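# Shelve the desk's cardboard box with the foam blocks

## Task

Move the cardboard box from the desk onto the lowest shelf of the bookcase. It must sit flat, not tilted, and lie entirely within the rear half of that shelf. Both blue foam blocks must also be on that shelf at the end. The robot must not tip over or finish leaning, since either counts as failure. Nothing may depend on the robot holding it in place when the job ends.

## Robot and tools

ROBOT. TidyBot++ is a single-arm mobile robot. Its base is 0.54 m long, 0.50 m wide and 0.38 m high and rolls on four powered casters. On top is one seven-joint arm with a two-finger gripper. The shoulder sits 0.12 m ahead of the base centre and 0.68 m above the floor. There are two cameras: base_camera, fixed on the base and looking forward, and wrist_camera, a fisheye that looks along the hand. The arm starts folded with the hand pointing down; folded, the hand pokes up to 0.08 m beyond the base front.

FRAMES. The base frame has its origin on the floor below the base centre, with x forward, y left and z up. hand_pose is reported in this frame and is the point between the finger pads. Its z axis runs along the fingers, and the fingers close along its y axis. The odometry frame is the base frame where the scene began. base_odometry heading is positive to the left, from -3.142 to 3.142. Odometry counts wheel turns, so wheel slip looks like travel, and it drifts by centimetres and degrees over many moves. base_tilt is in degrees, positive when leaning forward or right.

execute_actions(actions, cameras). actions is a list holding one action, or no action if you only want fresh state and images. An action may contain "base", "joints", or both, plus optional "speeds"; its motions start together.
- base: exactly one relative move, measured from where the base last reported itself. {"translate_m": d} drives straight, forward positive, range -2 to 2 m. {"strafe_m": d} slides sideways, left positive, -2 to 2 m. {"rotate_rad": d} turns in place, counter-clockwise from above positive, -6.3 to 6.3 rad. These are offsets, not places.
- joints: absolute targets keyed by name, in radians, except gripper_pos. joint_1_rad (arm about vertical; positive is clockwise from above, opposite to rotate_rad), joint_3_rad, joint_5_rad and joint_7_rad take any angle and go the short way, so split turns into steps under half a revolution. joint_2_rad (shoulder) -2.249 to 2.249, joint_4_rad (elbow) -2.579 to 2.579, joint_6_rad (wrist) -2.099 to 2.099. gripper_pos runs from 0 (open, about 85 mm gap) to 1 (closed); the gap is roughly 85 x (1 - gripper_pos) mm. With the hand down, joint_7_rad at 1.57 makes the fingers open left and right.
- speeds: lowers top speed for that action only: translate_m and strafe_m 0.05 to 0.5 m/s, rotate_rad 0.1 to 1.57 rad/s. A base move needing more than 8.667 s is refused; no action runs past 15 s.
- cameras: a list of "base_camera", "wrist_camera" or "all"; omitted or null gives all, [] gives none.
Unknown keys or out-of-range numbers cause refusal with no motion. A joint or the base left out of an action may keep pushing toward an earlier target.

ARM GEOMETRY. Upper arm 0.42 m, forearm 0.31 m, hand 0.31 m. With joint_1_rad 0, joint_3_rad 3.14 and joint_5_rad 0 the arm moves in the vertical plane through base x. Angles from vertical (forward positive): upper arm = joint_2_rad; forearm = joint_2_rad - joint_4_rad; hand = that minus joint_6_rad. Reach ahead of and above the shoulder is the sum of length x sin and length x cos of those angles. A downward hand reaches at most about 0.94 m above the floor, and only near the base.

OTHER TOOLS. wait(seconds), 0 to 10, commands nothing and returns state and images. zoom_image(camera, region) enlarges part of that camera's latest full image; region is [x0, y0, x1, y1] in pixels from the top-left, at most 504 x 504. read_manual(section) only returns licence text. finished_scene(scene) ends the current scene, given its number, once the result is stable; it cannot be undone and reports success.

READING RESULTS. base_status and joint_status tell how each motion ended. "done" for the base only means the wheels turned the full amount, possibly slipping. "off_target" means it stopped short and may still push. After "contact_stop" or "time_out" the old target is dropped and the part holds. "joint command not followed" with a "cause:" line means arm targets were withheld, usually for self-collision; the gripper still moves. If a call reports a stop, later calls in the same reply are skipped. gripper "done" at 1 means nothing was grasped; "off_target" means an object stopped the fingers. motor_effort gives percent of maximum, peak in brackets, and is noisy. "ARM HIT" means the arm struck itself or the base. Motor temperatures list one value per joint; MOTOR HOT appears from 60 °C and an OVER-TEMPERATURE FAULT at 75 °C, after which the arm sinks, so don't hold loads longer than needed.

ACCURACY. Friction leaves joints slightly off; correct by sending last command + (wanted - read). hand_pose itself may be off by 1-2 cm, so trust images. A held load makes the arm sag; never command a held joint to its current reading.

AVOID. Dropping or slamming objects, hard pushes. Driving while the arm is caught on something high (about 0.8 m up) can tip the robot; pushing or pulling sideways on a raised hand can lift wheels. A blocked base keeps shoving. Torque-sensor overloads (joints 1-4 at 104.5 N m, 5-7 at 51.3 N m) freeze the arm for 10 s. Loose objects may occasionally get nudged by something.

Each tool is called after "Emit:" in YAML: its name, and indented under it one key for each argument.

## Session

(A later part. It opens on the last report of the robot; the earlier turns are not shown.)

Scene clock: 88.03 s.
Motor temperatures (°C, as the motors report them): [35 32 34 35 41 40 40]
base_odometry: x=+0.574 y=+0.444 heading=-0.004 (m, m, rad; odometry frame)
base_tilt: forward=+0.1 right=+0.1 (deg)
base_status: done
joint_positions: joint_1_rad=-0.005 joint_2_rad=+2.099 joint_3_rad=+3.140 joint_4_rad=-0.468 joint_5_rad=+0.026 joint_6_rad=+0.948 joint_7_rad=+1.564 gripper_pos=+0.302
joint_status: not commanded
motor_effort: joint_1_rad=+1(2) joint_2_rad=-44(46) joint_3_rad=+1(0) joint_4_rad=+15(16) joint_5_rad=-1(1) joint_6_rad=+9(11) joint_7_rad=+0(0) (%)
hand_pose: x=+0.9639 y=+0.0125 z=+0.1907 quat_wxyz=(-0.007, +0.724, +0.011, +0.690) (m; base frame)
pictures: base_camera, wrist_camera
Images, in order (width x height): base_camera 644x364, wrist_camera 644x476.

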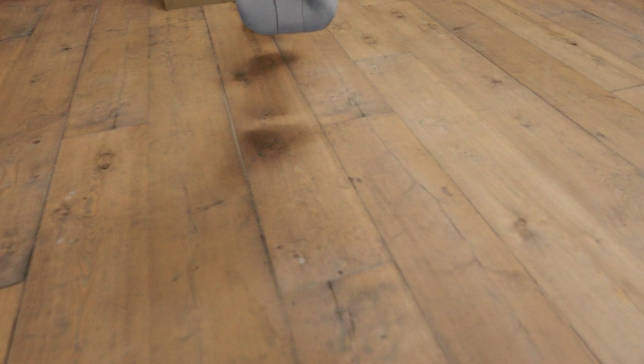

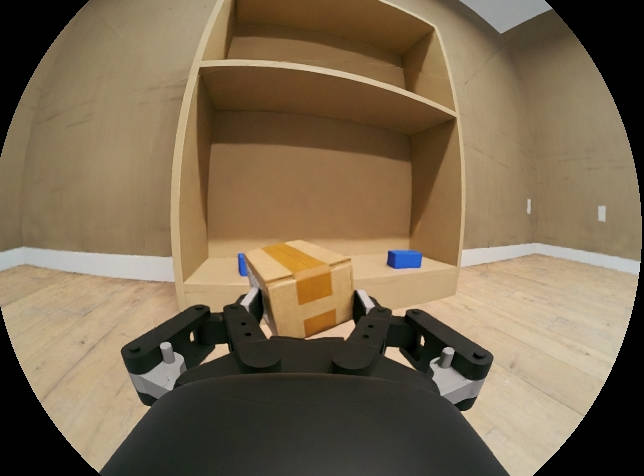

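Emit:
execute_actions:
  actions:
    - {"base":{"strafe_m":-0.08},"joints":{"joint_2_rad":1.98,"joint_6_rad":0.88}}
  cameras: []

Emit:
execute_actions:
  actions:
    - {"base":{"translate_m":0.35},"speeds":{"translate_m":0.2}}

Scene clock: 90.30 s.
Motor temperatures (°C, as the motors report them): [35 32 34 35 41 40 40]
base_odometry: x=+0.574 y=+0.364 heading=-0.004 (m, m, rad; odometry frame)
base_tilt: forward=+0.1 right=+0.2 (deg)
base_status: done
joint_positions: joint_1_rad=+0.004 joint_2_rad=+1.985 joint_3_rad=+3.140 joint_4_rad=-0.459 joint_5_rad=+0.026 joint_6_rad=+0.897 joint_7_rad=+1.564 gripper_pos=+0.302
joint_status: all done
motor_effort: joint_1_rad=+1(4) joint_2_rad=-48(49) joint_3_rad=+1(1) joint_4_rad=+17(17) joint_5_rad=-1(1) joint_6_rad=+11(10) joint_7_rad=+0(0) (%)
hand_pose: x=+1.0172 y=+0.0038 z=+0.2785 quat_wxyz=(-0.003, +0.699, +0.008, +0.715) (m; base frame)
pictures: none
No camera images: the call's "cameras" was empty. Leave "cameras" out to get every camera's image.

Scene clock: 92.73 s.
Motor temperatures (°C, as the motors report them): [35 33 34 35 41 40 40]
base_odometry: x=+0.924 y=+0.362 heading=-0.004 (m, m, rad; odometry frame)
base_tilt: forward=+0.1 right=+0.1 (deg)
base_status: done
joint_positions: joint_1_rad=+0.004 joint_2_rad=+1.986 joint_3_rad=+3.140 joint_4_rad=-0.459 joint_5_rad=+0.026 joint_6_rad=+0.896 joint_7_rad=+1.564 gripper_pos=+0.302
joint_status: not commanded
motor_effort: joint_1_rad=+1(2) joint_2_rad=-47(51) joint_3_rad=+0(0) joint_4_rad=+17(18) joint_5_rad=-1(1) joint_6_rad=+9(10) joint_7_rad=+0(1) (%)
hand_pose: x=+1.0167 y=+0.0041 z=+0.2772 quat_wxyz=(-0.003, +0.700, +0.008, +0.714) (m; base frame)
pictures: base_camera, wrist_camera
Images, in order (width x height): base_camera 644x364, wrist_camera 644x476.

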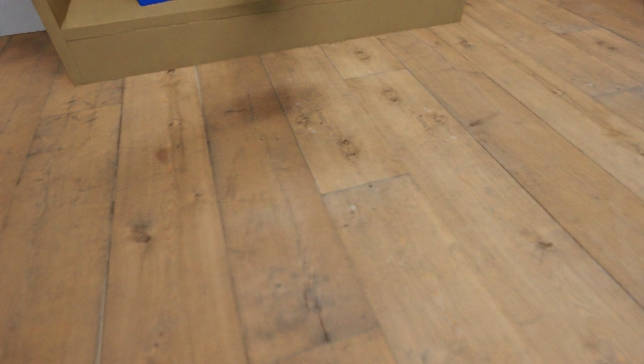

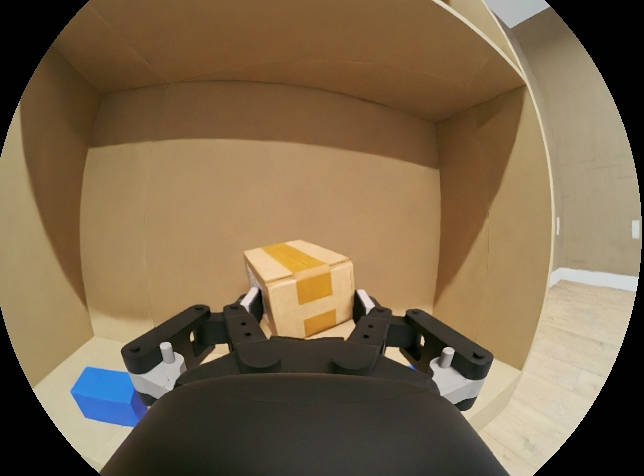

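Emit:
execute_actions:
  actions:
    - {"base":{"translate_m":0.1},"joints":{"joint_2_rad":2.12,"joint_6_rad":1.03},"speeds":{"translate_m":0.1}}

Scene clock: 94.90 s.
Motor temperatures (°C, as the motors report them): [35 33 34 35 41 40 40]
base_odometry: x=+1.025 y=+0.361 heading=-0.005 (m, m, rad; odometry frame)
base_tilt: forward=+0.1 right=+0.1 (deg)
base_status: done
joint_positions: joint_1_rad=+0.003 joint_2_rad=+2.126 joint_3_rad=+3.140 joint_4_rad=-0.459 joint_5_rad=+0.026 joint_6_rad=+0.999 joint_7_rad=+1.564 gripper_pos=+0.302
joint_status: all done
motor_effort: joint_1_rad=+1(3) joint_2_rad=-43(48) joint_3_rad=+1(0) joint_4_rad=+15(18) joint_5_rad=-1(1) joint_6_rad=+9(11) joint_7_rad=+0(0) (%)
hand_pose: x=+0.9537 y=+0.0053 z=+0.1881 quat_wxyz=(-0.004, +0.713, +0.008, +0.702) (m; base frame)
pictures: base_camera, wrist_camera
Images, in order (width x height): base_camera 644x364, wrist_camera 644x476.

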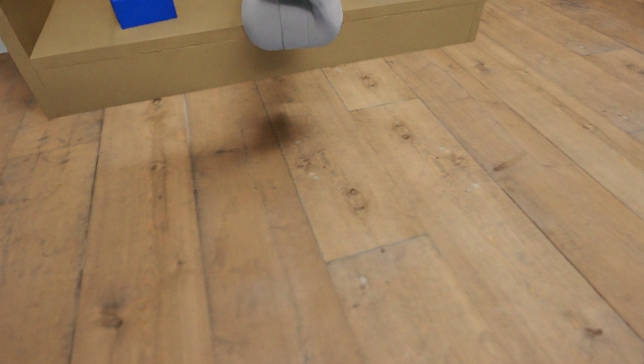

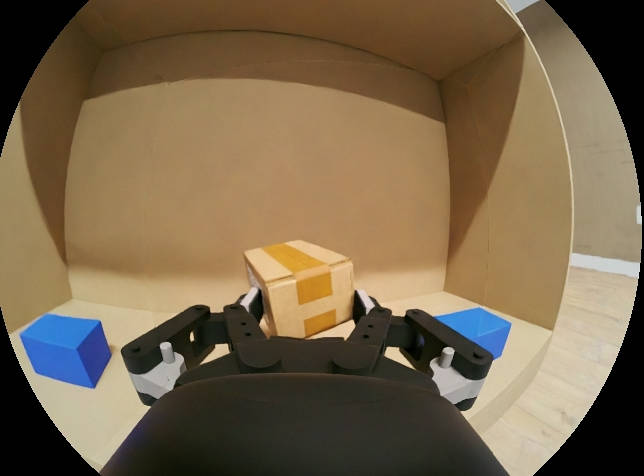

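Emit:
execute_actions:
  actions:
    - {"base":{"translate_m":0.12},"speeds":{"translate_m":0.08}}
  cameras: []

Emit:
execute_actions:
  actions:
    - {"joints":{"joint_2_rad":2.17,"joint_6_rad":1.1}}

Scene clock: 97.37 s.
Motor temperatures (°C, as the motors report them): [35 33 34 35 41 40 40]
base_odometry: x=+1.145 y=+0.360 heading=-0.005 (m, m, rad; odometry frame)
base_tilt: forward=+0.1 right=+0.1 (deg)
base_status: done
joint_positions: joint_1_rad=+0.003 joint_2_rad=+2.165 joint_3_rad=+3.140 joint_4_rad=-0.471 joint_5_rad=+0.026 joint_6_rad=+1.021 joint_7_rad=+1.564 gripper_pos=+0.302
joint_status: not commanded
motor_effort: joint_1_rad=-1(4) joint_2_rad=-49(57) joint_3_rad=+1(0) joint_4_rad=+18(25) joint_5_rad=+0(2) joint_6_rad=+7(10) joint_7_rad=-1(0) (%)
hand_pose: x=+0.9311 y=+0.0057 z=+0.1579 quat_wxyz=(-0.005, +0.722, +0.008, +0.692) (m; base frame)
pictures: none
No camera images: the call's "cameras" was empty. Leave "cameras" out to get every camera's image.

Scene clock: 98.17 s.
Motor temperatures (°C, as the motors report them): [35 33 34 35 41 40 40]
base_odometry: x=+1.145 y=+0.360 heading=-0.005 (m, m, rad; odometry frame)
base_tilt: forward=+0.1 right=+0.1 (deg)
base_status: not commanded
joint_positions: joint_1_rad=+0.003 joint_2_rad=+2.168 joint_3_rad=+3.140 joint_4_rad=-0.469 joint_5_rad=+0.026 joint_6_rad=+1.066 joint_7_rad=+1.564 gripper_pos=+0.302
joint_status: all done
motor_effort: joint_1_rad=+0(2) joint_2_rad=-43(49) joint_3_rad=+0(1) joint_4_rad=+15(19) joint_5_rad=-1(1) joint_6_rad=+11(10) joint_7_rad=-1(0) (%)
hand_pose: x=+0.9302 y=+0.0058 z=+0.1701 quat_wxyz=(-0.005, +0.707, +0.008, +0.707) (m; base frame)
pictures: base_camera, wrist_camera
Images, in order (width x height): base_camera 644x364, wrist_camera 644x476.

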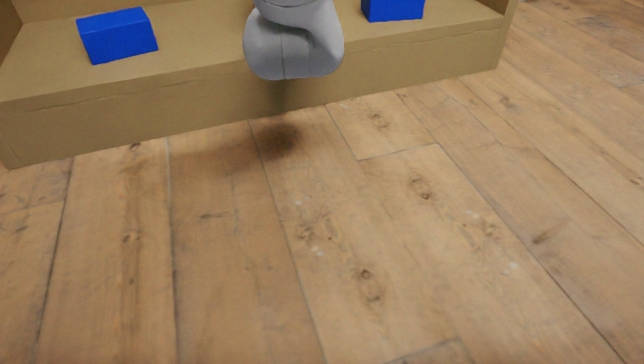

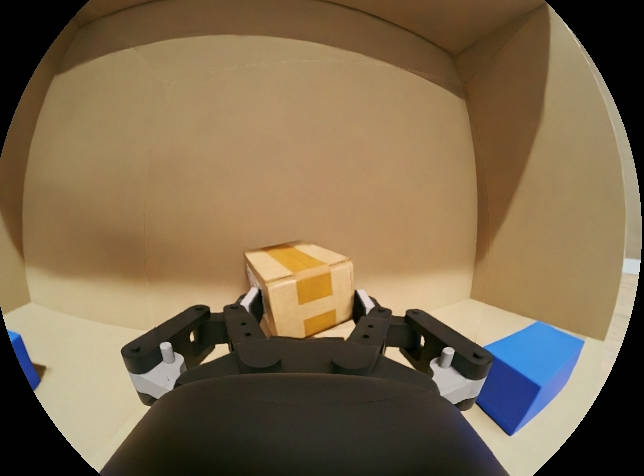

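Emit:
execute_actions:
  actions:
    - {"joints":{"gripper_pos":0.0}}
  cameras: []

Emit:
execute_actions:
  actions:
    - {"base":{"translate_m":-0.15},"joints":{"joint_2_rad":2.1},"speeds":{"translate_m":0.1}}

Scene clock: 99.87 s.
Motor temperatures (°C, as the motors report them): [35 33 34 35 41 40 40]
base_odometry: x=+1.145 y=+0.360 heading=-0.005 (m, m, rad; odometry frame)
base_tilt: forward=+0.1 right=+0.1 (deg)
base_status: not commanded
joint_positions: joint_1_rad=+0.003 joint_2_rad=+2.168 joint_3_rad=+3.140 joint_4_rad=-0.465 joint_5_rad=+0.026 joint_6_rad=+1.075 joint_7_rad=+1.564 gripper_pos=+0.000
joint_status: all done
motor_effort: joint_1_rad=+1(0) joint_2_rad=-40(43) joint_3_rad=+1(1) joint_4_rad=+13(15) joint_5_rad=-1(0) joint_6_rad=+9(10) joint_7_rad=-1(0) (%)
hand_pose: x=+0.9313 y=+0.0058 z=+0.1748 quat_wxyz=(-0.005, +0.702, +0.008, +0.712) (m; base frame)
pictures: none
No camera images: the call's "cameras" was empty. Leave "cameras" out to get every camera's image.

Scene clock: 101.90 s.
Motor temperatures (°C, as the motors report them): [35 33 34 35 41 40 40]
base_odometry: x=+0.995 y=+0.361 heading=-0.005 (m, m, rad; odometry frame)
base_tilt: forward=+0.1 right=+0.1 (deg)
base_status: done
joint_positions: joint_1_rad=+0.003 joint_2_rad=+2.106 joint_3_rad=+3.140 joint_4_rad=-0.459 joint_5_rad=+0.026 joint_6_rad=+1.078 joint_7_rad=+1.564 gripper_pos=+0.000
joint_status: all done
motor_effort: joint_1_rad=+1(4) joint_2_rad=-43(44) joint_3_rad=+1(1) joint_4_rad=+15(15) joint_5_rad=-1(2) joint_6_rad=+9(9) joint_7_rad=+0(0) (%)
hand_pose: x=+0.9625 y=+0.0058 z=+0.2296 quat_wxyz=(-0.005, +0.677, +0.008, +0.736) (m; base frame)
pictures: base_camera, wrist_camera
Images, in order (width x height): base_camera 644x364, wrist_camera 644x476.

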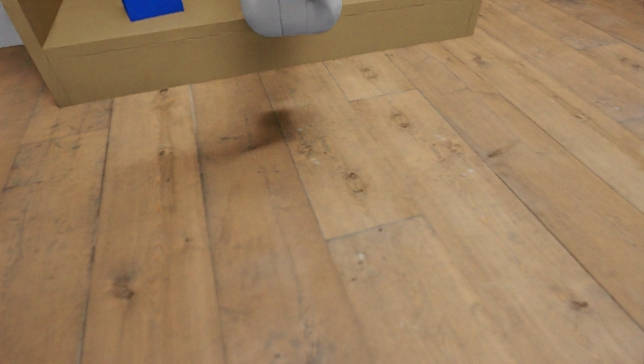

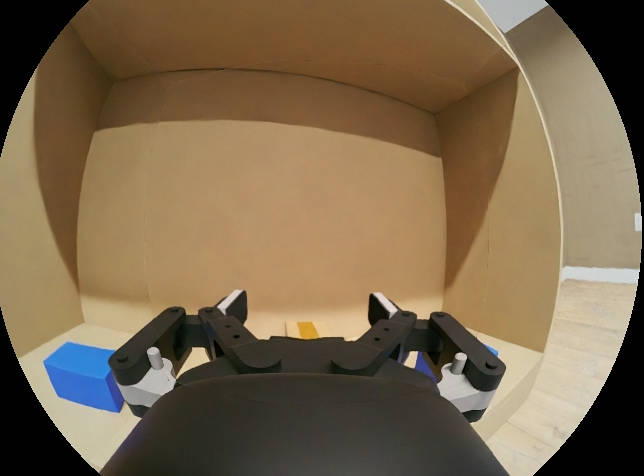

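Look down at it.

Emit:
execute_actions:
  actions:
    - {"base":{"translate_m":-0.1},"joints":{"joint_2_rad":1.9,"joint_6_rad":0.35}}
  cameras: ["wrist_camera"]

Scene clock: 103.50 s.
Motor temperatures (°C, as the motors report them): [35 33 34 35 41 40 40]
base_odometry: x=+0.895 y=+0.361 heading=-0.006 (m, m, rad; odometry frame)
base_tilt: forward=+0.1 right=+0.2 (deg)
base_status: done
joint_positions: joint_1_rad=+0.003 joint_2_rad=+1.915 joint_3_rad=+3.140 joint_4_rad=-0.459 joint_5_rad=+0.026 joint_6_rad=+0.366 joint_7_rad=+1.564 gripper_pos=+0.000
joint_status: all done
motor_effort: joint_1_rad=+1(2) joint_2_rad=-48(48) joint_3_rad=+1(0) joint_4_rad=+17(17) joint_5_rad=+0(1) joint_6_rad=+8(10) joint_7_rad=+1(1) (%)
hand_pose: x=+1.0154 y=+0.0019 z=+0.1819 quat_wxyz=(+0.001, +0.844, +0.008, +0.537) (m; base frame)
pictures: wrist_camera
Images, in order (width x height): wrist_camera 644x476.

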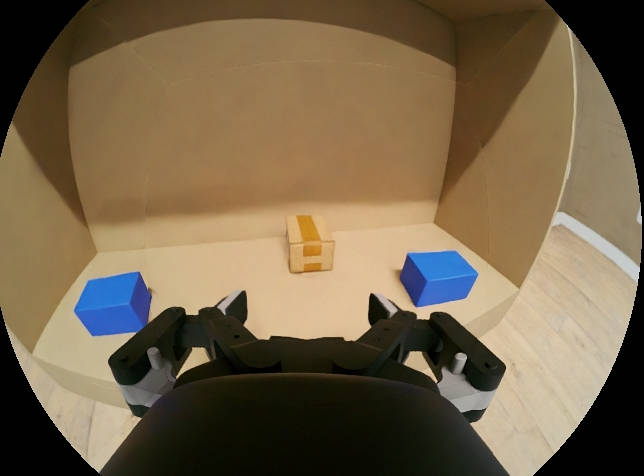

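Emit:
execute_actions:
  actions:
    - {"joints":{"joint_2_rad":2.12,"joint_6_rad":1.0,"gripper_pos":1.0}}
  cameras: []

Emit:
execute_actions:
  actions:
    - {"base":{"translate_m":0.27},"speeds":{"translate_m":0.08}}
  cameras: ["wrist_camera"]

Scene clock: 105.80 s.
Motor temperatures (°C, as the motors report them): [35 33 34 35 41 40 40]
base_odometry: x=+0.895 y=+0.361 heading=-0.006 (m, m, rad; odometry frame)
base_tilt: forward=+0.1 right=+0.2 (deg)
base_status: not commanded
joint_positions: joint_1_rad=+0.003 joint_2_rad=+2.123 joint_3_rad=+3.140 joint_4_rad=-0.458 joint_5_rad=+0.026 joint_6_rad=+0.978 joint_7_rad=+1.564 gripper_pos=+0.999
joint_status: all done
motor_effort: joint_1_rad=+1(1) joint_2_rad=-42(47) joint_3_rad=+1(1) joint_4_rad=+14(17) joint_5_rad=-1(1) joint_6_rad=+10(9) joint_7_rad=+0(1) (%)
hand_pose: x=+0.9554 y=+0.0056 z=+0.1847 quat_wxyz=(-0.004, +0.718, +0.008, +0.696) (m; base frame)
pictures: none
No camera images: the call's "cameras" was empty. Leave "cameras" out to get every camera's image.

Scene clock: 109.67 s.
Motor temperatures (°C, as the motors report them): [35 33 34 35 41 40 40]
base_odometry: x=+1.165 y=+0.359 heading=-0.006 (m, m, rad; odometry frame)
base_tilt: forward=+0.1 right=+0.1 (deg)
base_status: done
joint_positions: joint_1_rad=+0.003 joint_2_rad=+2.123 joint_3_rad=+3.140 joint_4_rad=-0.458 joint_5_rad=+0.026 joint_6_rad=+0.978 joint_7_rad=+1.564 gripper_pos=+0.999
joint_status: not commanded
motor_effort: joint_1_rad=+1(3) joint_2_rad=-41(44) joint_3_rad=+1(0) joint_4_rad=+14(15) joint_5_rad=+0(1) joint_6_rad=+9(9) joint_7_rad=-1(1) (%)
hand_pose: x=+0.9556 y=+0.0057 z=+0.1849 quat_wxyz=(-0.004, +0.718, +0.008, +0.696) (m; base frame)
pictures: wrist_camera
Images, in order (width x height): wrist_camera 644x476.

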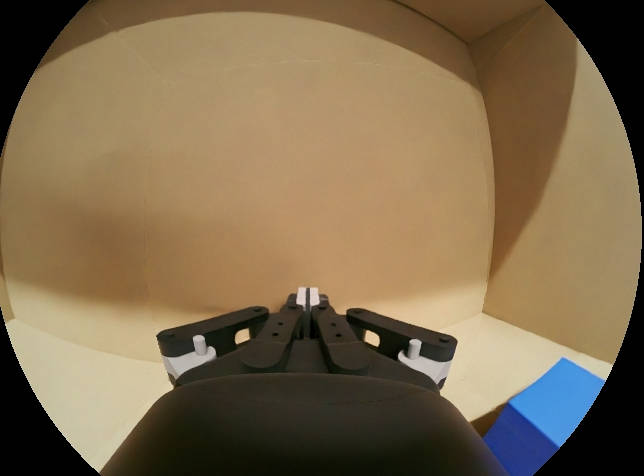

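Emit:
execute_actions:
  actions:
    - {"base":{"translate_m":-0.45}}
  cameras: ["wrist_camera"]

Emit:
finished_scene:
  scene: 1

Scene clock: 112.80 s.
Motor temperatures (°C, as the motors report them): [35 33 34 35 41 40 40]
base_odometry: x=+0.715 y=+0.362 heading=-0.006 (m, m, rad; odometry frame)
base_tilt: forward=+0.1 right=+0.1 (deg)
base_status: done
joint_positions: joint_1_rad=+0.002 joint_2_rad=+2.121 joint_3_rad=+3.140 joint_4_rad=-0.457 joint_5_rad=+0.026 joint_6_rad=+0.978 joint_7_rad=+1.564 gripper_pos=+0.999
joint_status: not commanded
motor_effort: joint_1_rad=+1(5) joint_2_rad=-42(45) joint_3_rad=+1(0) joint_4_rad=+14(15) joint_5_rad=-1(1) joint_6_rad=+8(8) joint_7_rad=+1(0) (%)
hand_pose: x=+0.9564 y=+0.0067 z=+0.1864 quat_wxyz=(-0.005, +0.718, +0.009, +0.696) (m; base frame)
pictures: wrist_camera
Images, in order (width x height): wrist_camera 644x476.

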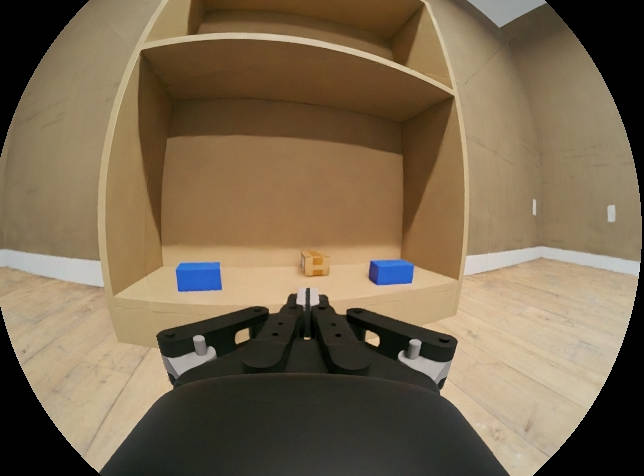

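The scene is finished: the task was done.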